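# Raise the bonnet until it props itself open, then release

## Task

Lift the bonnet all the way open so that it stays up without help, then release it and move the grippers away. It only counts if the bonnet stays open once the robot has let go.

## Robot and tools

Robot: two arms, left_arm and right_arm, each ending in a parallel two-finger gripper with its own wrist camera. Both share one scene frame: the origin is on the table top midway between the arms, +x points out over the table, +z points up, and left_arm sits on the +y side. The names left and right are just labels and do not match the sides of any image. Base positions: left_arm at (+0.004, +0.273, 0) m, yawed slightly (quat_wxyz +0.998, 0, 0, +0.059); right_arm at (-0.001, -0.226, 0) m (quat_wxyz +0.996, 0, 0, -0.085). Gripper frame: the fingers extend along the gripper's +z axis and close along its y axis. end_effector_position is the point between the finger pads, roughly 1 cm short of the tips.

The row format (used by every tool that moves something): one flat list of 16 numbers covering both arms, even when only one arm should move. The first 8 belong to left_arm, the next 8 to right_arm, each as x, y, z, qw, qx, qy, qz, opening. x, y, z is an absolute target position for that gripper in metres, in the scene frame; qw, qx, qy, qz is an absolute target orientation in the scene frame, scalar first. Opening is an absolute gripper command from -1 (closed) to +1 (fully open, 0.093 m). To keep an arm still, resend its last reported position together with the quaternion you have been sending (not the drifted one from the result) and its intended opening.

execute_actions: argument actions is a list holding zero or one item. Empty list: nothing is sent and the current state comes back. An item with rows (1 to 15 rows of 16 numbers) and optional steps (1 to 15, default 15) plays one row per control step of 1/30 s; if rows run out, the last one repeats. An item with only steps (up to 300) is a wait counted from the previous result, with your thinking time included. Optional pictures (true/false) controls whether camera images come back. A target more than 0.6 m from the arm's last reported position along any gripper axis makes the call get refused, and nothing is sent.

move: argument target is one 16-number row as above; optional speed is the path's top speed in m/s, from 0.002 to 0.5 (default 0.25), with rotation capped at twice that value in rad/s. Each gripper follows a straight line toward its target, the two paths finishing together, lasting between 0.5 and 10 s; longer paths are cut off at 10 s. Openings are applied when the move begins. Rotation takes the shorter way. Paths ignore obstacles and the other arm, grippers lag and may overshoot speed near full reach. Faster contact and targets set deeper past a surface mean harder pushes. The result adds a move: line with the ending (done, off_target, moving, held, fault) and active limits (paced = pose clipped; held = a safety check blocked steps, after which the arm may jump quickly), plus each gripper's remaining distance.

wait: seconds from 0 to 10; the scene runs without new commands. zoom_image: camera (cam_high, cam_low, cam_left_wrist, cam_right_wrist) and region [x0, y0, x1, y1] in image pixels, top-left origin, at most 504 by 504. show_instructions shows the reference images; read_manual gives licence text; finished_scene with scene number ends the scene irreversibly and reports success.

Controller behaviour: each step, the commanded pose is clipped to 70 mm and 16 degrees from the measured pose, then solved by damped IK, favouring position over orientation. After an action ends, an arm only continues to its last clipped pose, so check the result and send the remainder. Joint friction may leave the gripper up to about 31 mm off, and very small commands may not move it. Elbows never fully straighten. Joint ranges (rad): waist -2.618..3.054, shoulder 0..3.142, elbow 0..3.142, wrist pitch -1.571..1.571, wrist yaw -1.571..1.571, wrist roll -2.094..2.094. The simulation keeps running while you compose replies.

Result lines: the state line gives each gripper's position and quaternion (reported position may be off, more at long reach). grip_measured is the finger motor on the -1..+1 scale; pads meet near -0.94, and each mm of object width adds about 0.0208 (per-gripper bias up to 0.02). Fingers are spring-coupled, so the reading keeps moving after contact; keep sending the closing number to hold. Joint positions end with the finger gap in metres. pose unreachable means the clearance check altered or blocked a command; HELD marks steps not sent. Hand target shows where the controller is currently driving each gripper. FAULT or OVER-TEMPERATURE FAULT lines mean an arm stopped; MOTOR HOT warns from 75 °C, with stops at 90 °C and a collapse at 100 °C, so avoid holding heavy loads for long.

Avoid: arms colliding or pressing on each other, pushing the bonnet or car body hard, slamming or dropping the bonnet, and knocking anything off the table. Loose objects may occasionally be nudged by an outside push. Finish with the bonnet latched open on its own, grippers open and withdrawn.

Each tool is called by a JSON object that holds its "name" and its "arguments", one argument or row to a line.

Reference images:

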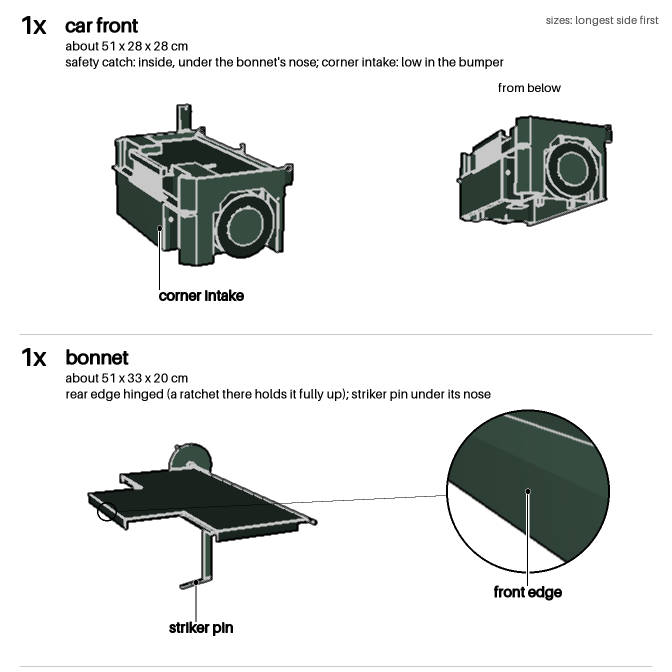

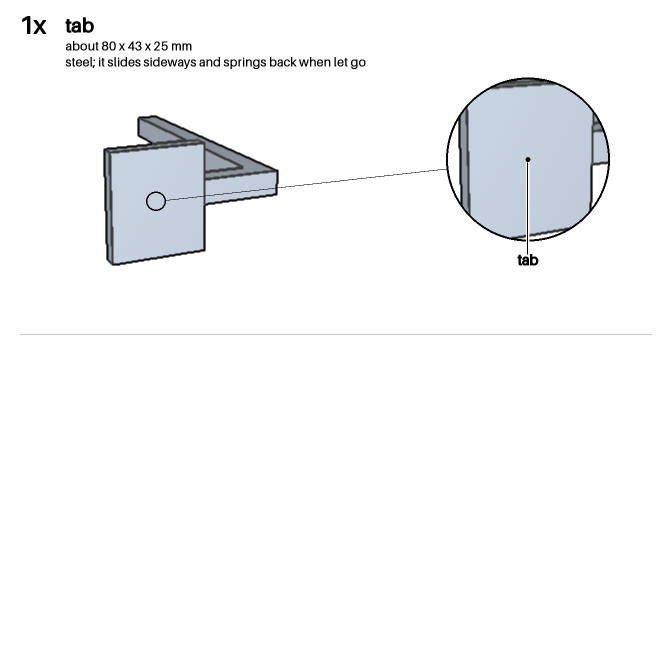

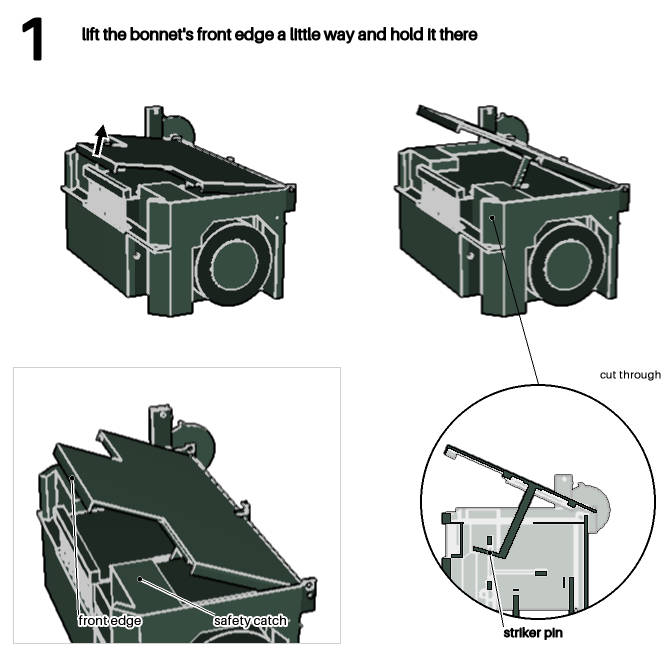

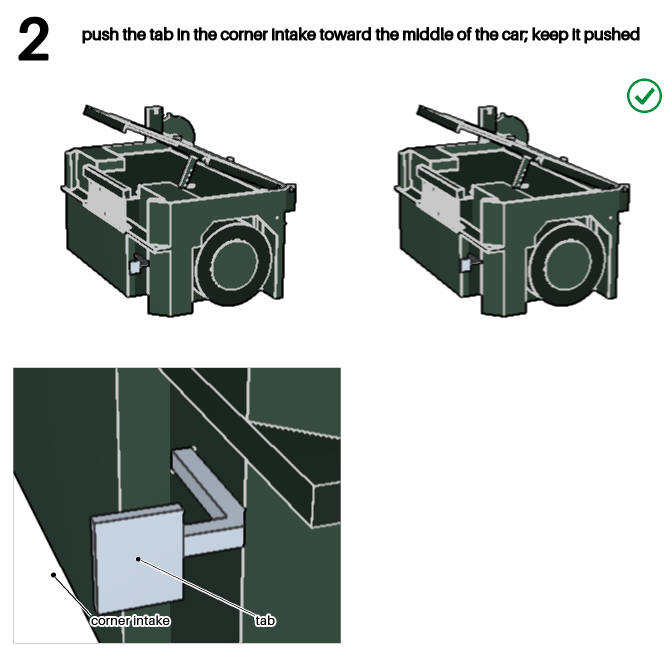

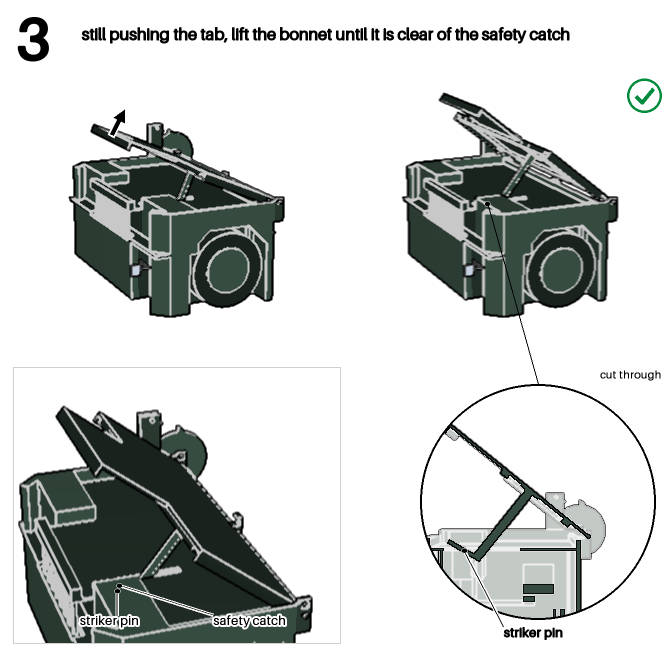

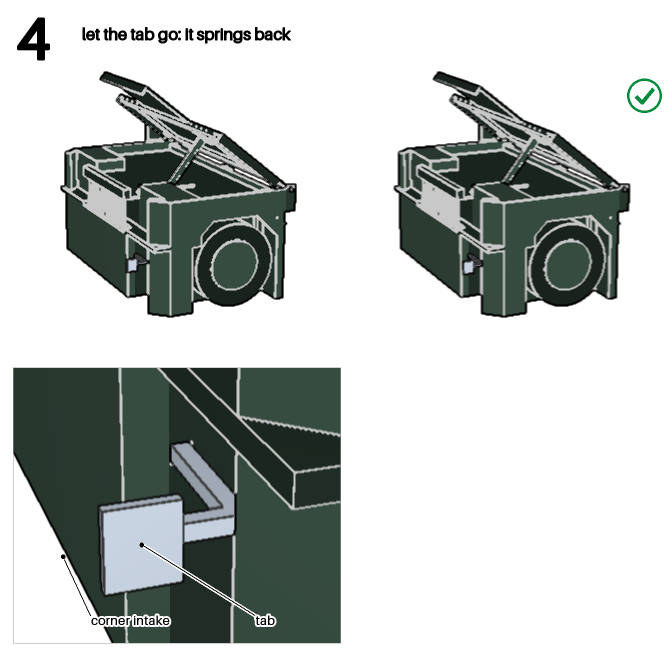

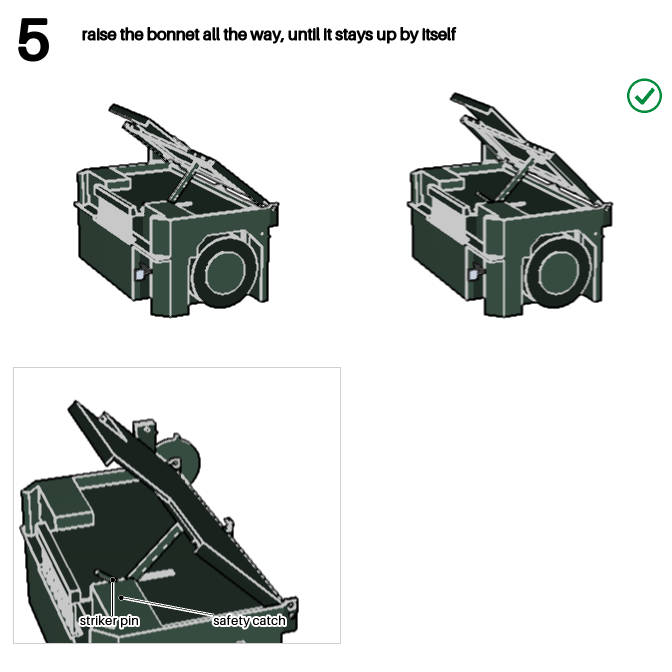

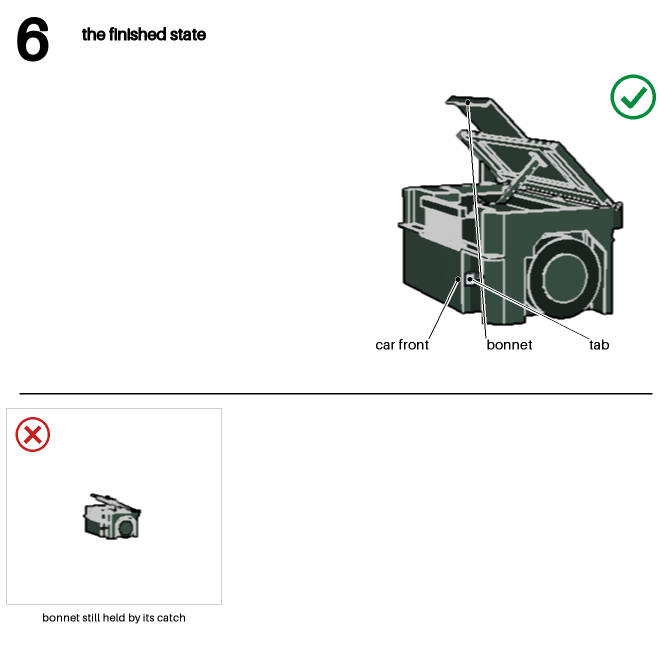

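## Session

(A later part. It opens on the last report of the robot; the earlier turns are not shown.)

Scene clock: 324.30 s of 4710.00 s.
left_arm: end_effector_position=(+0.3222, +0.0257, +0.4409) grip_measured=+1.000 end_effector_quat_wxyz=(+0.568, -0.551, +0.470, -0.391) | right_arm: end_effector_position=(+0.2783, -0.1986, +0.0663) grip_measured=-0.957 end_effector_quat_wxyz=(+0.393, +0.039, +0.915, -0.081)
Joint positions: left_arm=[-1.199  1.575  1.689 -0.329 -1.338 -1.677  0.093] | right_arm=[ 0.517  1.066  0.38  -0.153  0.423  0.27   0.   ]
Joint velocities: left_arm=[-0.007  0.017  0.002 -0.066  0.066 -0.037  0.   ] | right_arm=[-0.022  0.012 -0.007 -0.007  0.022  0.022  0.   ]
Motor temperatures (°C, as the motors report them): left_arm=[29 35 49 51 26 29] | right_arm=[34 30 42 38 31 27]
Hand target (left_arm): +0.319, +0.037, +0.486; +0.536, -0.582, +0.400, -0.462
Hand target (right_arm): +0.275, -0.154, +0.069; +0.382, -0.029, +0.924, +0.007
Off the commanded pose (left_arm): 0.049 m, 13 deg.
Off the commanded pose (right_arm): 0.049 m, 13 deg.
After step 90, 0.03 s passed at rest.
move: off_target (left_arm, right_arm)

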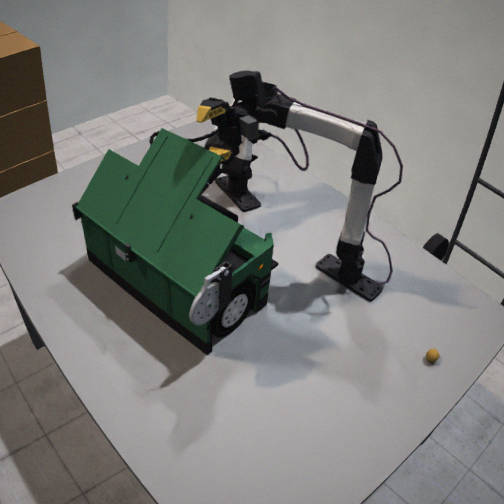

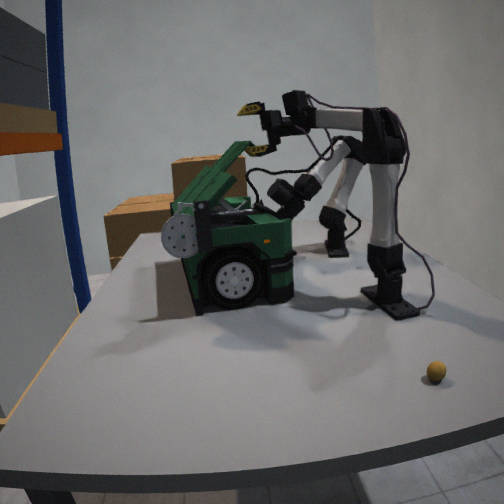

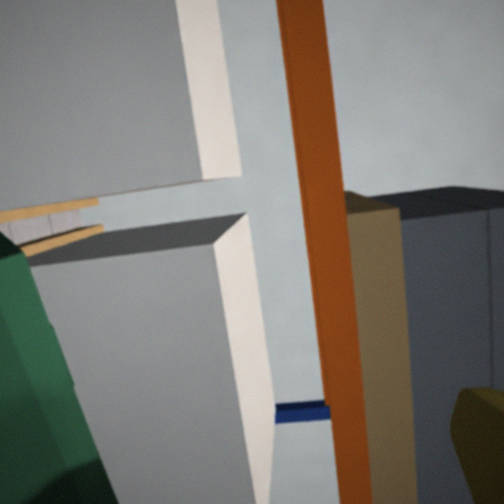

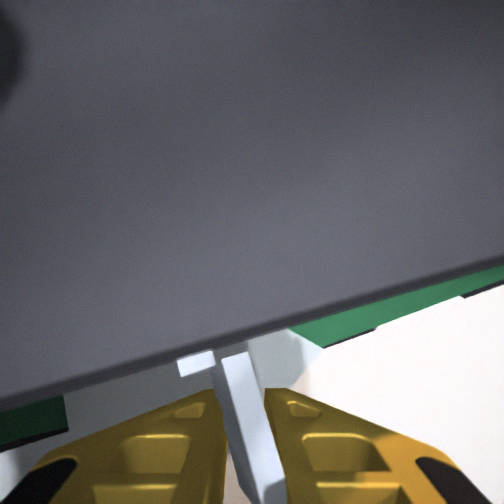

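{"name": "move", "arguments": {
  "target": [0.375,0.03,0.525,0.545,-0.578,0.398,-0.471,1,0.280,-0.205,0.066,0.383,0,0.924,0,-1],
  "speed": 0.05
}}

Scene clock: 331.43 s of 4710.00 s.
left_arm: end_effector_position=(+0.3499, +0.0130, +0.4411) grip_measured=+1.000 end_effector_quat_wxyz=(+0.434, -0.495, +0.691, -0.299) | right_arm: end_effector_position=(+0.2795, -0.2057, +0.0674) grip_measured=-0.968 end_effector_quat_wxyz=(+0.377, -0.003, +0.926, -0.009)
Joint positions: left_arm=[-1.052  2.041  2.823 -1.49  -0.818 -1.782  0.093] | right_arm=[ 0.31   1.01   0.38  -0.173  0.113  0.087  0.   ]
Joint velocities: left_arm=[ 0.012 -0.007  0.007 -0.007  0.022 -0.007  0.   ] | right_arm=[-0.002  0.002  0.017 -0.007 -0.066  0.037  0.   ]
Motor temperatures (°C, as the motors report them): left_arm=[29 36 49 54 26 29] | right_arm=[33 30 42 38 31 27]
Hand target (left_arm): +0.356, +0.044, +0.509; +0.484, -0.531, +0.584, -0.379
Hand target (right_arm): +0.280, -0.205, +0.067; +0.383, -0.001, +0.924, -0.002
Off the commanded pose (left_arm): 0.089 m, 42 deg; position and orientation clipped at the last step of the last action.
Off the commanded pose (right_arm): 0.002 m, 1 deg.
elbow stopped short (left arm): the move would have taken joint 3 (elbow) straighter than the controller allows; a more bent joint 3 avoids this.
After step 90, 0.13 s passed at rest.
move: off_target (left_arm); limits=paced

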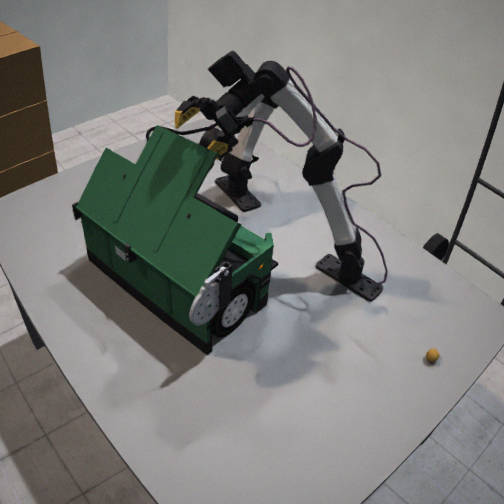

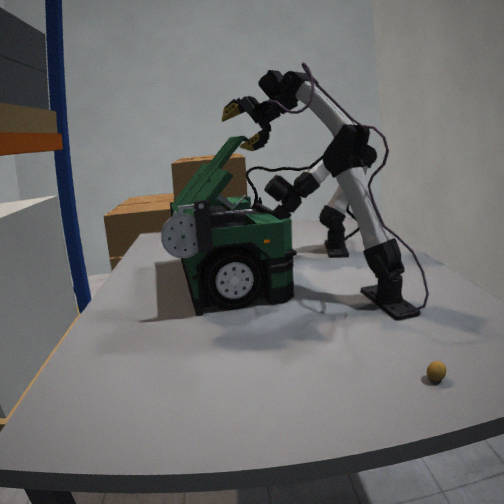

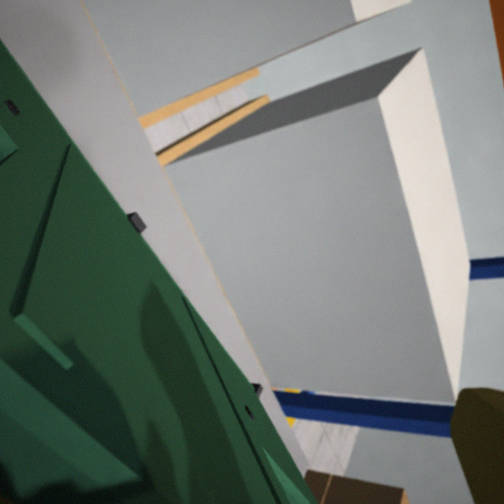

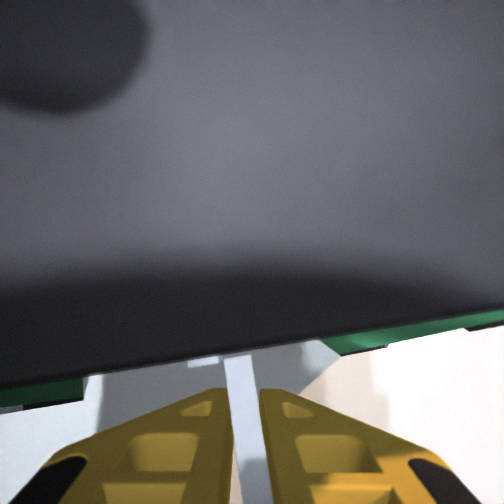

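{"name": "move", "arguments": {
  "target": [0.35,0.015,0.47,0.434,-0.495,0.691,-0.299,1,0.235,-0.207,0.12,0.383,0,0.924,0,0.2],
  "speed": 0.12
}}

{"name": "move", "arguments": {
  "target": [0.35,0.015,0.47,0.434,-0.495,0.691,-0.299,1,0.19,-0.14,0.36,0.766,0,0.643,0,-1],
  "speed": 0.2
}}

Scene clock: 340.23 s of 4710.00 s.
left_arm: end_effector_position=(+0.3414, +0.0072, +0.4278) grip_measured=+1.000 end_effector_quat_wxyz=(+0.415, -0.469, +0.728, -0.278) | right_arm: end_effector_position=(+0.2341, -0.2109, +0.1088) grip_measured=+0.198 end_effector_quat_wxyz=(+0.371, +0.001, +0.929, -0.006)
Joint positions: left_arm=[-1.061  2.051  2.838 -1.553 -0.762 -1.749  0.093] | right_arm=[ 0.315  0.696  0.464 -0.585  0.112  0.103  0.055]
Joint velocities: left_arm=[-0.012 -0.007  0.002 -0.007  0.007 -0.022  0.   ] | right_arm=[-0.007  0.007  0.012 -0.051  0.022 -0.037 -0.   ]
Motor temperatures (°C, as the motors report them): left_arm=[29 37 49 56 27 29] | right_arm=[33 30 42 39 31 27]
Hand target (left_arm): +0.345, +0.020, +0.467; +0.445, -0.481, +0.681, -0.326
Hand target (right_arm): +0.235, -0.208, +0.119; +0.383, +0.000, +0.924, +0.000
Off the commanded pose (left_arm): 0.044 m, 6 deg.
Off the commanded pose (right_arm): 0.012 m, 2 deg.
elbow stopped short (left arm): the move would have taken joint 3 (elbow) straighter than the controller allows; a more bent joint 3 avoids this.
After step 90, 4.53 s passed at rest.
move: off_target (left_arm, right_arm)

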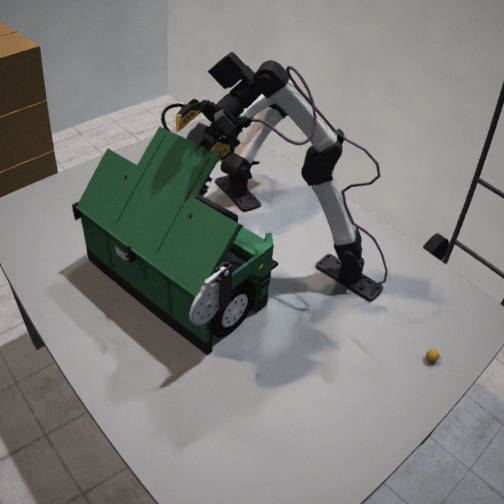

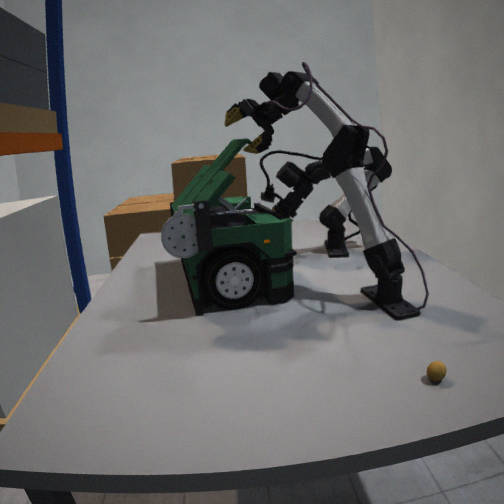

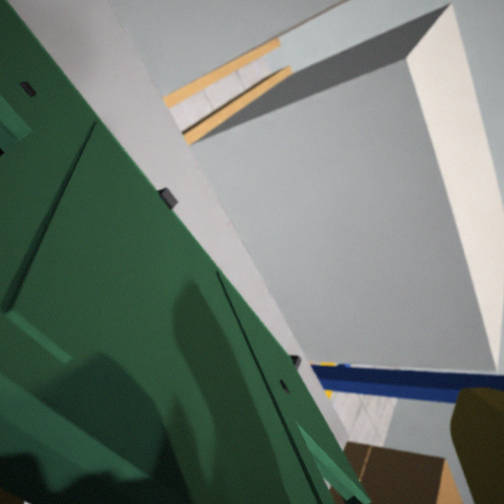

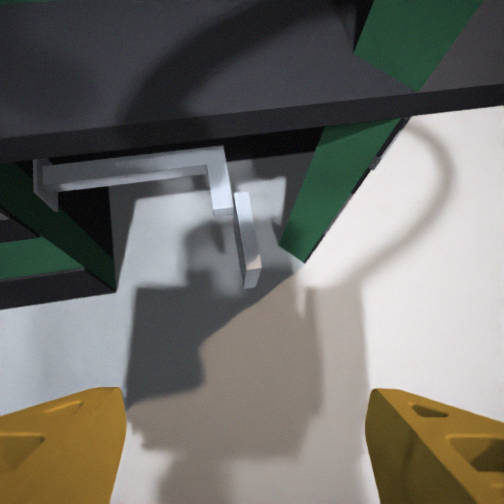

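Scene clock: 343.83 s of 4710.00 s.
left_arm: end_effector_position=(+0.3411, +0.0055, +0.4267) grip_measured=+1.000 end_effector_quat_wxyz=(+0.410, -0.468, +0.731, -0.280) | right_arm: end_effector_position=(+0.1842, -0.1520, +0.3666) grip_measured=-0.985 end_effector_quat_wxyz=(+0.764, +0.012, +0.644, +0.022)
Joint positions: left_arm=[-1.061  2.051  2.838 -1.553 -0.752 -1.75   0.093] | right_arm=[ 1.483  0.386  0.489  0.475  1.255 -0.507  0.   ]
Joint velocities: left_arm=[ 0.002  0.002 -0.012  0.022  0.007 -0.037  0.   ] | right_arm=[ 0.002 -0.012 -0.012  0.095 -0.081 -0.022  0.   ]
Motor temperatures (°C, as the motors report them): left_arm=[29 38 48 55 27 29] | right_arm=[32 30 42 39 30 27]
Hand target (left_arm): +0.344, +0.020, +0.467; +0.445, -0.482, +0.681, -0.326
Hand target (right_arm): +0.186, -0.144, +0.360; +0.763, -0.002, +0.646, +0.011
Off the commanded pose (left_arm): 0.045 m, 7 deg.
Off the commanded pose (right_arm): 0.015 m, 3 deg.
elbow stopped short (left arm): the move would have taken joint 3 (elbow) straighter than the controller allows; a more bent joint 3 avoids this.
move: off_target (left_arm, right_arm)

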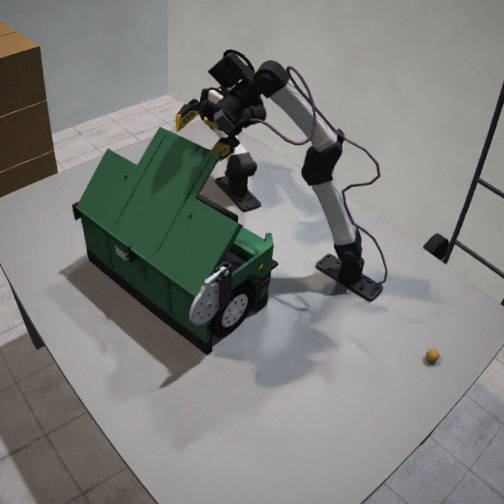

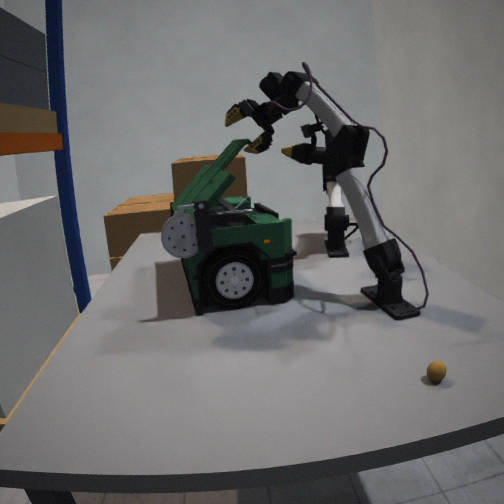

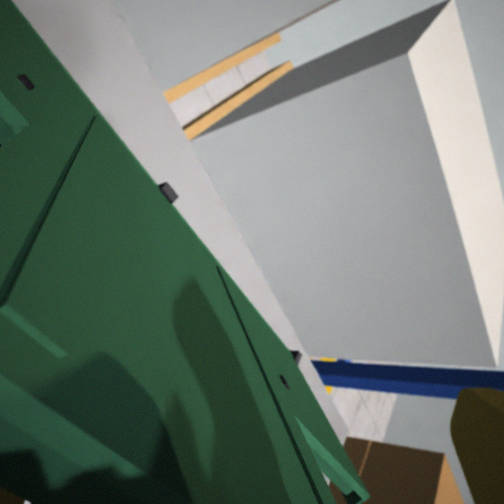

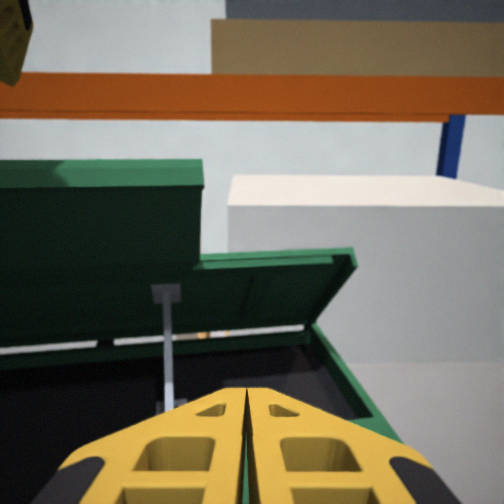

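{"name": "move", "arguments": {
  "target": [0.35,0.015,0.47,0.434,-0.495,0.691,-0.299,1,0.34,-0.113,0.375,0.766,0,0.643,0,-1],
  "speed": 0.1
}}

Scene clock: 350.90 s of 4710.00 s.
left_arm: end_effector_position=(+0.3408, +0.0049, +0.4263) grip_measured=+1.000 end_effector_quat_wxyz=(+0.408, -0.469, +0.731, -0.281) | right_arm: end_effector_position=(+0.3343, -0.1099, +0.3672) grip_measured=-0.985 end_effector_quat_wxyz=(+0.761, -0.011, +0.649, -0.010)
Joint positions: left_arm=[-1.061  2.051  2.838 -1.553 -0.747 -1.752  0.093] | right_arm=[ 0.77   1.012  0.729  0.472  0.588 -0.137  0.   ]
Joint velocities: left_arm=[ 0.007 -0.002 -0.007  0.022 -0.007 -0.095  0.   ] | right_arm=[-0.007 -0.012 -0.002 -0.007 -0.051  0.022  0.   ]
Motor temperatures (°C, as the motors report them): left_arm=[29 38 47 54 27 29] | right_arm=[32 30 42 39 30 27]
Hand target (left_arm): +0.344, +0.020, +0.467; +0.444, -0.482, +0.681, -0.326
Hand target (right_arm): +0.338, -0.110, +0.377; +0.768, -0.004, +0.640, -0.002
Off the commanded pose (left_arm): 0.046 m, 7 deg.
Off the commanded pose (right_arm): 0.010 m, 2 deg.
elbow stopped short (left arm): the move would have taken joint 3 (elbow) straighter than the controller allows; a more bent joint 3 avoids this.
After step 90, 1.90 s passed at rest.
move: off_target (left_arm)

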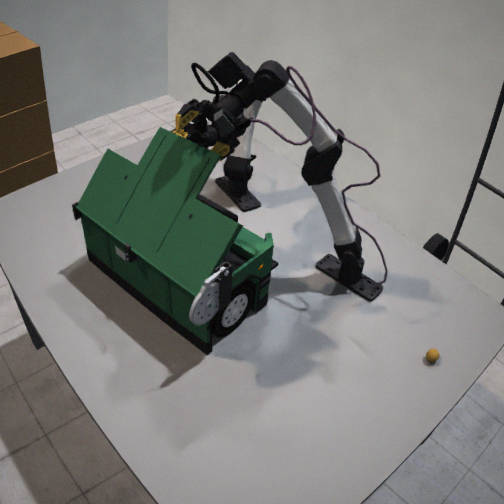

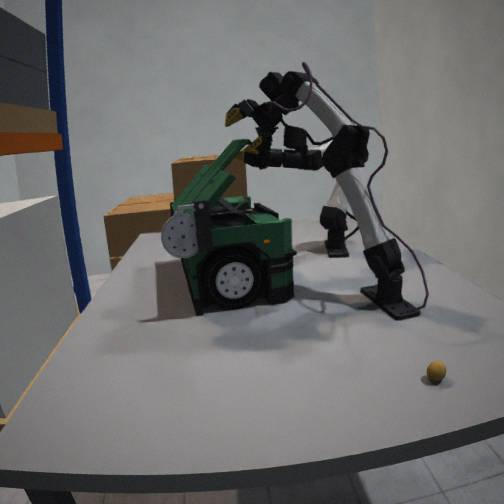

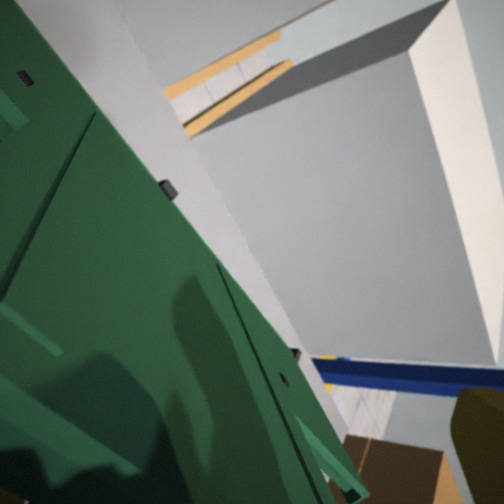

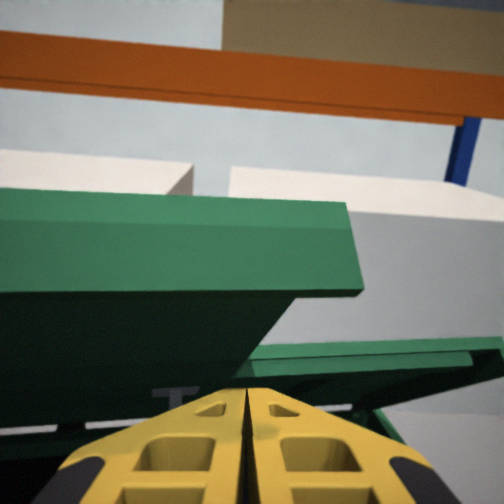

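{"name": "move", "arguments": {
  "target": [0.36,0.015,0.49,0.434,-0.495,0.691,-0.299,1,0.41,-0.113,0.43,0.866,0,0.5,0,-1],
  "speed": 0.05
}}

Scene clock: 361.03 s of 4710.00 s.
left_arm: end_effector_position=(+0.3464, +0.0037, +0.4388) grip_measured=+1.000 end_effector_quat_wxyz=(+0.425, -0.448, +0.731, -0.290) | right_arm: end_effector_position=(+0.3683, -0.1105, +0.3868) grip_measured=-0.985 end_effector_quat_wxyz=(+0.843, +0.012, +0.538, +0.001)
Joint positions: left_arm=[-1.054  2.051  2.854 -1.501 -0.753 -1.671  0.093] | right_arm=[ 0.673  1.28   0.695  1.077  0.472 -0.216  0.   ]
Joint velocities: left_arm=[-0.002  0.012  0.007 -0.022 -0.051 -0.007  0.   ] | right_arm=[-0.002  0.012 -0.012  0.095 -0.066 -0.007  0.   ]
Motor temperatures (°C, as the motors report them): left_arm=[29 39 46 53 27 29] | right_arm=[32 30 44 40 30 27]
Hand target (left_arm): +0.352, +0.022, +0.485; +0.458, -0.468, +0.671, -0.348
Hand target (right_arm): +0.395, -0.117, +0.424; +0.866, -0.004, +0.500, -0.005
Off the commanded pose (left_arm): 0.054 m, 7 deg.
Off the commanded pose (right_arm): 0.060 m, 5 deg.
elbow stopped short (left arm): the move would have taken joint 3 (elbow) straighter than the controller allows; a more bent joint 3 avoids this.
After step 90, 3.10 s passed at rest.
move: off_target (left_arm, right_arm)

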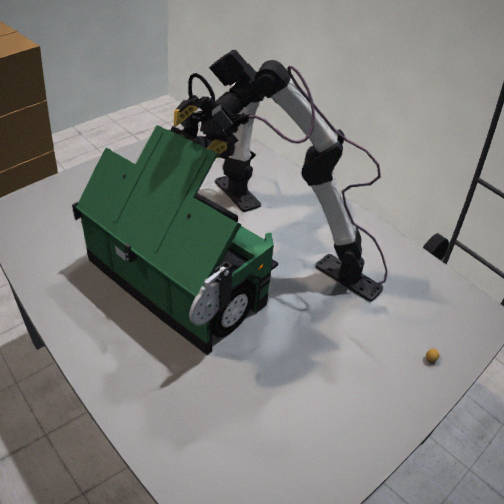

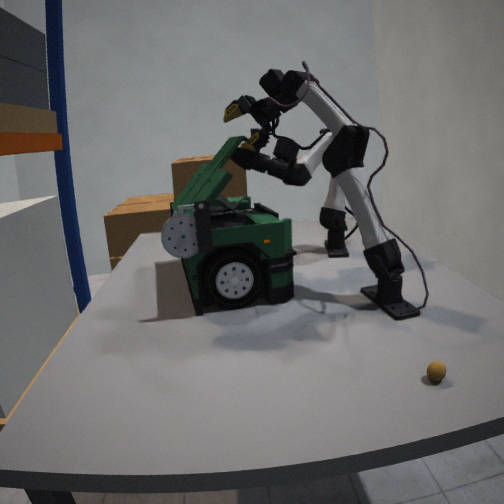

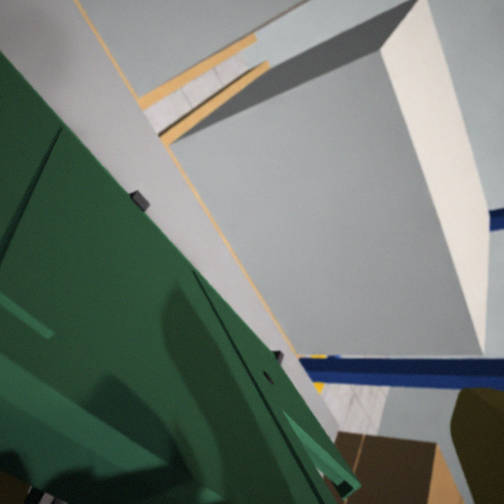

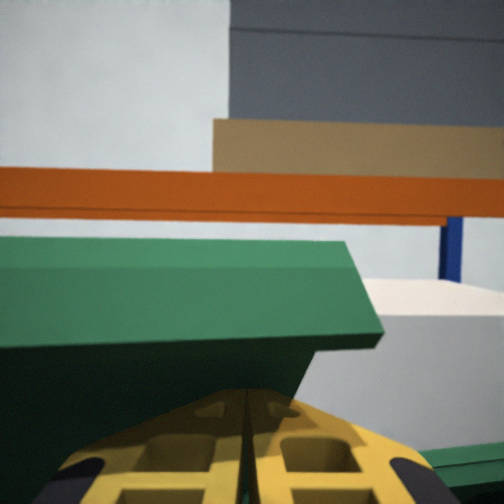

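Working; push further.

{"name": "move", "arguments": {
  "target": [0.37,0.015,0.50,0.434,-0.495,0.691,-0.299,1,0.45,-0.113,0.46,0.866,0,0.5,0,-1],
  "speed": 0.05
}}

Scene clock: 366.30 s of 4710.00 s.
left_arm: end_effector_position=(+0.3461, +0.0034, +0.4389) grip_measured=+1.000 end_effector_quat_wxyz=(+0.414, -0.438, +0.741, -0.295) | right_arm: end_effector_position=(+0.3689, -0.1103, +0.3870) grip_measured=-0.985 end_effector_quat_wxyz=(+0.846, +0.015, +0.534, +0.004)
Joint positions: left_arm=[-1.041  2.043  2.854 -1.5   -0.707 -1.646  0.093] | right_arm=[ 0.671  1.292  0.693  1.102  0.468 -0.211  0.   ]
Joint velocities: left_arm=[ 0.002 -0.017 -0.017  0.081  0.037 -0.022  0.   ] | right_arm=[ 0.002 -0.002 -0.007  0.007  0.007  0.037  0.   ]
Motor temperatures (°C, as the motors report them): left_arm=[29 40 45 54 27 29] | right_arm=[33 30 50 40 30 27]
Hand target (left_arm): +0.357, +0.025, +0.493; +0.462, -0.464, +0.666, -0.358
Hand target (right_arm): +0.402, -0.117, +0.428; +0.866, -0.001, +0.500, -0.005
Off the commanded pose (left_arm): 0.067 m, 9 deg.
Off the commanded pose (right_arm): 0.109 m, 5 deg; position clipped at the last step of the last action.
elbow stopped short (left arm): the move would have taken joint 3 (elbow) straighter than the controller allows; a more bent joint 3 avoids this.
move: off_target (left_arm, right_arm); limits=paced

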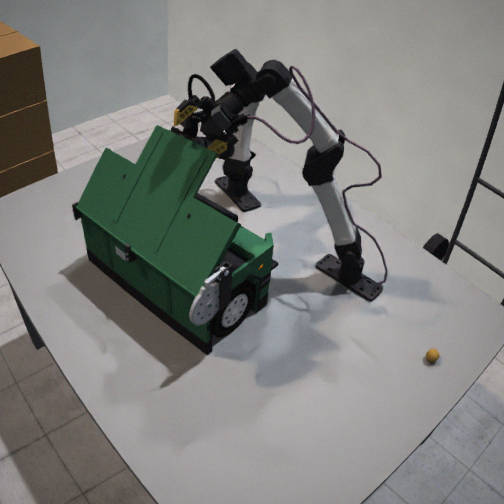

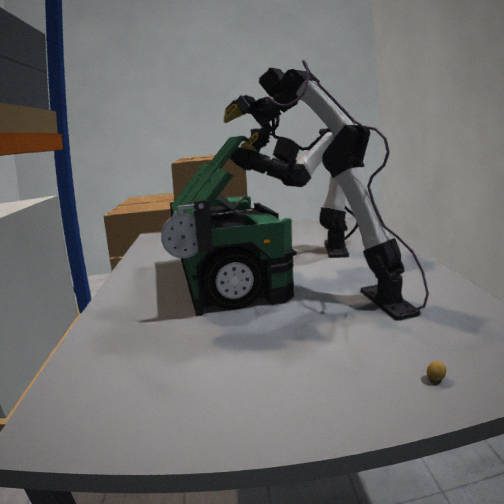

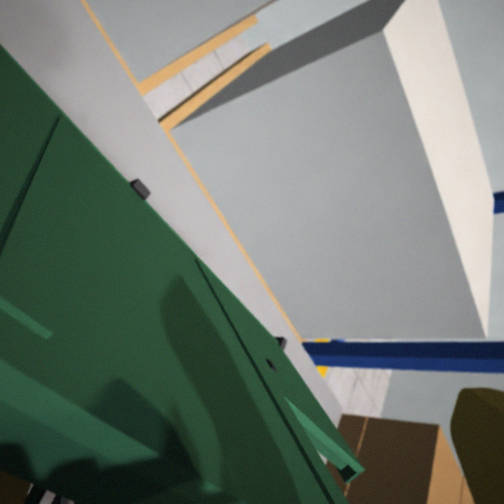

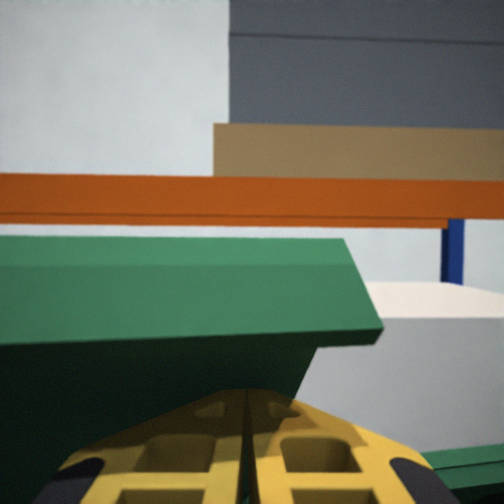

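{"name": "zoom_image", "arguments": {
  "camera": "cam_low",
  "region": [150, 120, 290, 270]
}}

Region (150, 120, 290, 270) of cam_low's 504x504 image, scaled by 3.360, with more detail than that image has; it fills the left 470 columns of this view, and the rest is white.

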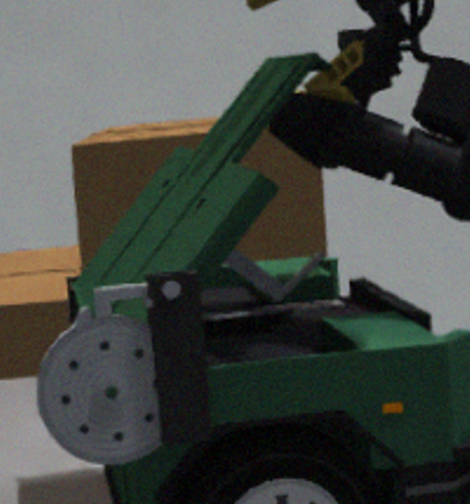

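{"name": "move", "arguments": {
  "target": [0.30,0.015,0.44,0.434,-0.495,0.691,-0.299,1,0.355,-0.11,0.375,0.846,0,0.534,0,-1],
  "speed": 0.05
}}

Scene clock: 375.60 s of 4710.00 s.
left_arm: end_effector_position=(+0.3035, +0.0127, +0.4336) grip_measured=+1.000 end_effector_quat_wxyz=(+0.429, -0.493, +0.699, -0.288) | right_arm: end_effector_position=(+0.3575, -0.1108, +0.3740) grip_measured=-0.985 end_effector_quat_wxyz=(+0.844, +0.005, +0.536, +0.001)
Joint positions: left_arm=[-1.172  1.898  2.596 -1.534 -0.894 -1.918  0.093] | right_arm=[ 0.685  1.26   0.621  1.138  0.469 -0.23   0.   ]
Joint velocities: left_arm=[-0.002 -0.007 -0.042  0.095  0.037 -0.051  0.   ] | right_arm=[-0.007  0.002  0.012  0.125  0.007 -0.022  0.   ]
Motor temperatures (°C, as the motors report them): left_arm=[29 41 44 55 27 29] | right_arm=[34 30 60 39 31 27]
Hand target (left_arm): +0.300, +0.015, +0.440; +0.432, -0.496, +0.691, -0.299
Hand target (right_arm): +0.355, -0.110, +0.375; +0.846, +0.000, +0.534, +0.000
Off the commanded pose (left_arm): 0.008 m, 2 deg.
Off the commanded pose (right_arm): 0.003 m, 1 deg.
After step 90, 4.37 s passed at rest.
move: done

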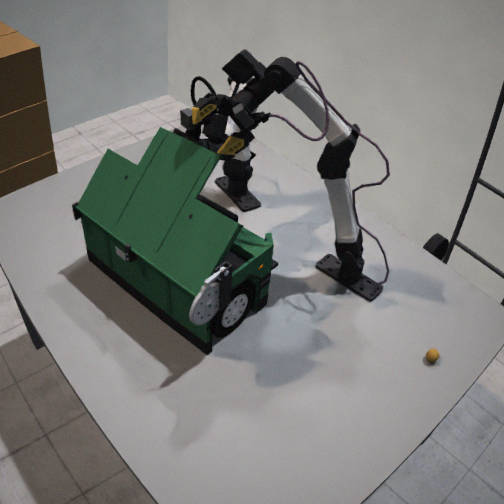

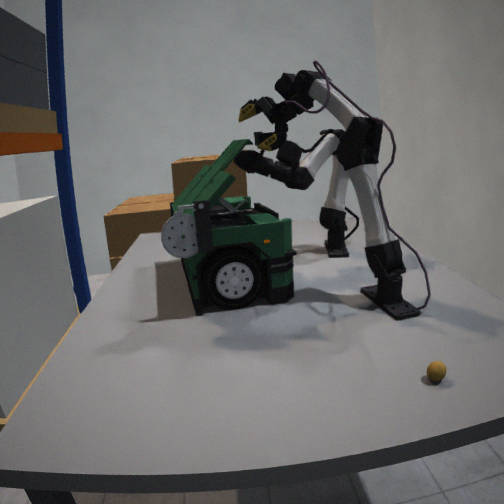

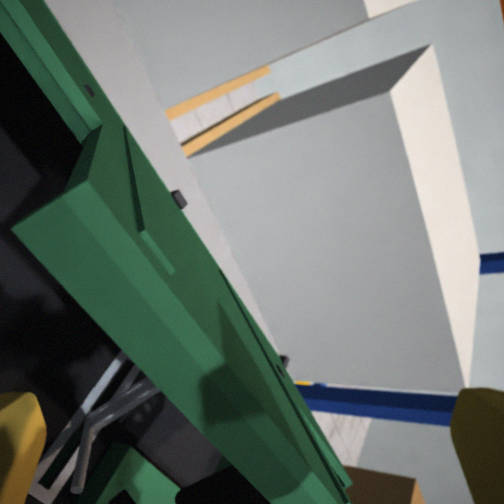

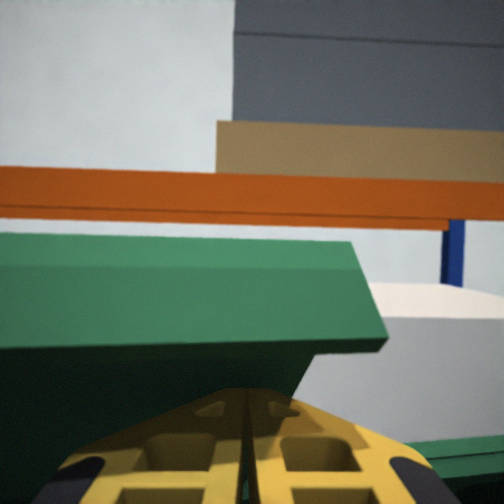

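{"name": "move", "arguments": {
  "target": [0.24,0.05,0.44,0.434,-0.495,0.691,-0.299,1,0.32,-0.11,0.35,0.846,0,0.534,0,-1],
  "speed": 0.05
}}

Scene clock: 382.33 s of 4710.00 s.
left_arm: end_effector_position=(+0.2437, +0.0461, +0.4386) grip_measured=+1.000 end_effector_quat_wxyz=(+0.430, -0.489, +0.693, -0.310) | right_arm: end_effector_position=(+0.3275, -0.1086, +0.3486) grip_measured=-0.985 end_effector_quat_wxyz=(+0.842, -0.003, +0.539, -0.000)
Joint positions: left_arm=[-1.318  1.632  2.27  -1.556 -0.987 -2.069  0.093] | right_arm=[ 0.757  1.19   0.472  1.222  0.522 -0.274  0.   ]
Joint velocities: left_arm=[-0.002 -0.017 -0.002  0.037 -0.007  0.007  0.   ] | right_arm=[-0.012  0.017 -0.002 -0.007  0.007 -0.022  0.   ]
Motor temperatures (°C, as the motors report them): left_arm=[29 40 43 53 27 29] | right_arm=[33 30 57 39 30 27]
Hand target (left_arm): +0.240, +0.050, +0.440; +0.434, -0.488, +0.690, -0.311
Hand target (right_arm): +0.321, -0.111, +0.350; +0.845, +0.001, +0.534, +0.000
Off the commanded pose (left_arm): 0.006 m, 2 deg.
Off the commanded pose (right_arm): 0.008 m, 1 deg.
joint sent to its limit (left arm) — the command would take joint 4 (wrist pitch) past its lower limit, so that joint was sent only as far as its limit.
After step 90, 1.90 s passed at rest.
move: done

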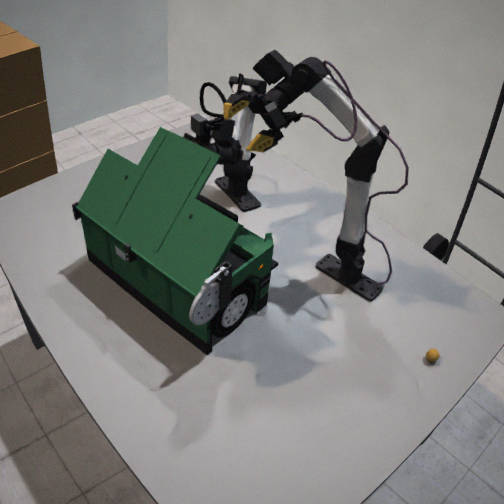

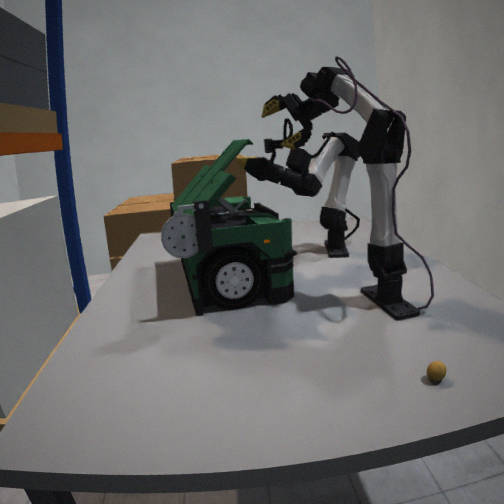

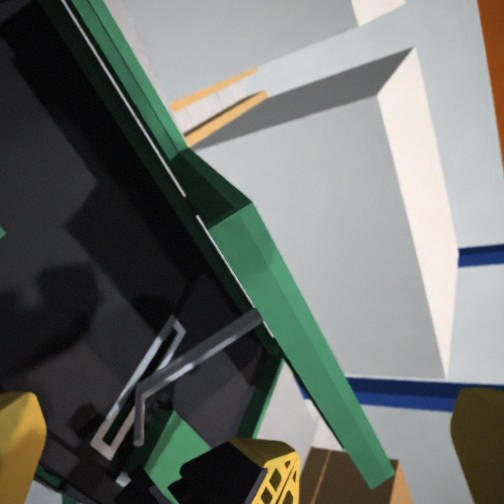

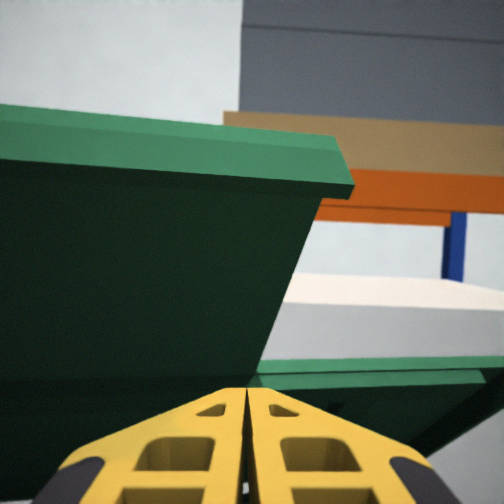

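It stays up. Move clear.

{"name": "move", "arguments": {
  "target": [0.15,0.12,0.38,0.434,-0.495,0.691,-0.299,1,0.17,-0.2,0.3,0.766,0,0.643,0,-1],
  "speed": 0.2
}}

Scene clock: 391.53 s of 4710.00 s.
left_arm: end_effector_position=(+0.1532, +0.1198, +0.3850) grip_measured=+1.000 end_effector_quat_wxyz=(+0.375, -0.378, +0.763, -0.366) | right_arm: end_effector_position=(+0.1815, -0.1938, +0.2928) grip_measured=-0.985 end_effector_quat_wxyz=(+0.750, +0.007, +0.661, -0.014)
Joint positions: left_arm=[-1.635  1.043  1.595 -1.503 -0.984 -2.097  0.093] | right_arm=[ 1.349  0.003  0.315  0.032  1.188 -0.33   0.   ]
Joint velocities: left_arm=[-0.007  0.002 -0.017  0.066 -0.007 -0.037  0.   ] | right_arm=[ 0.071 -0.017  0.007 -0.022  0.11   0.022  0.   ]
Motor temperatures (°C, as the motors report them): left_arm=[29 39 41 50 27 29] | right_arm=[32 31 53 39 30 27]
Hand target (left_arm): +0.151, +0.120, +0.380; +0.373, -0.375, +0.767, -0.364
Hand target (right_arm): +0.179, -0.200, +0.299; +0.750, +0.019, +0.661, -0.009
Off the commanded pose (left_arm): 0.006 m, 19 deg; orientation clipped at the last step of the last action.
Off the commanded pose (right_arm): 0.015 m, 3 deg.
joint sent to its limit (left arm) — the command would take joint 6 (wrist roll) past its lower limit, so that joint was sent only as far as its limit.
joint sent to its limit (right arm) — the command would take joint 2 (shoulder) past its lower limit, so that joint was sent only as far as its limit.
After step 90, 4.07 s passed at rest.
move: off_target (left_arm, right_arm); limits=paced

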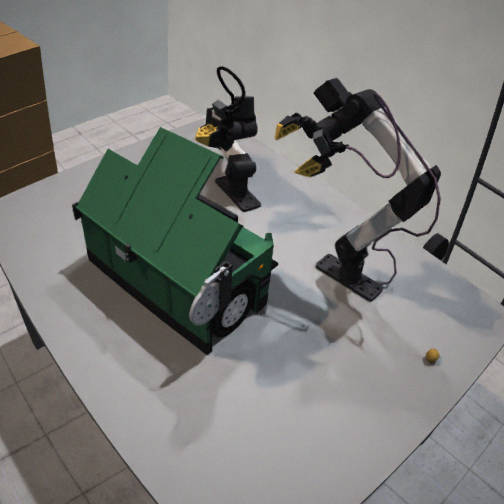

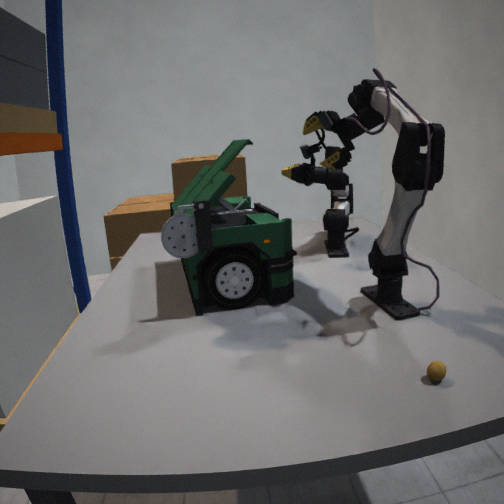

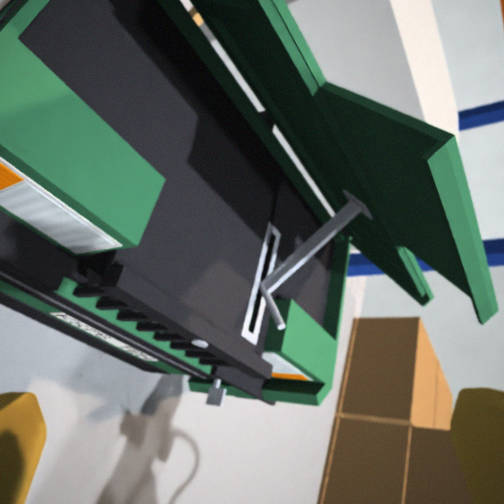

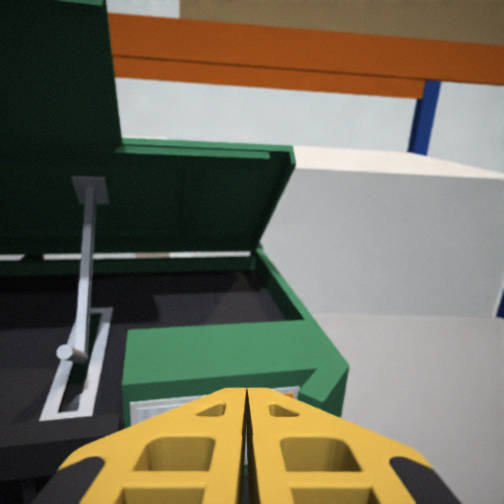

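{"name": "finished_scene", "arguments": {
  "scene": 1
}}

The scene is finished: the task was done.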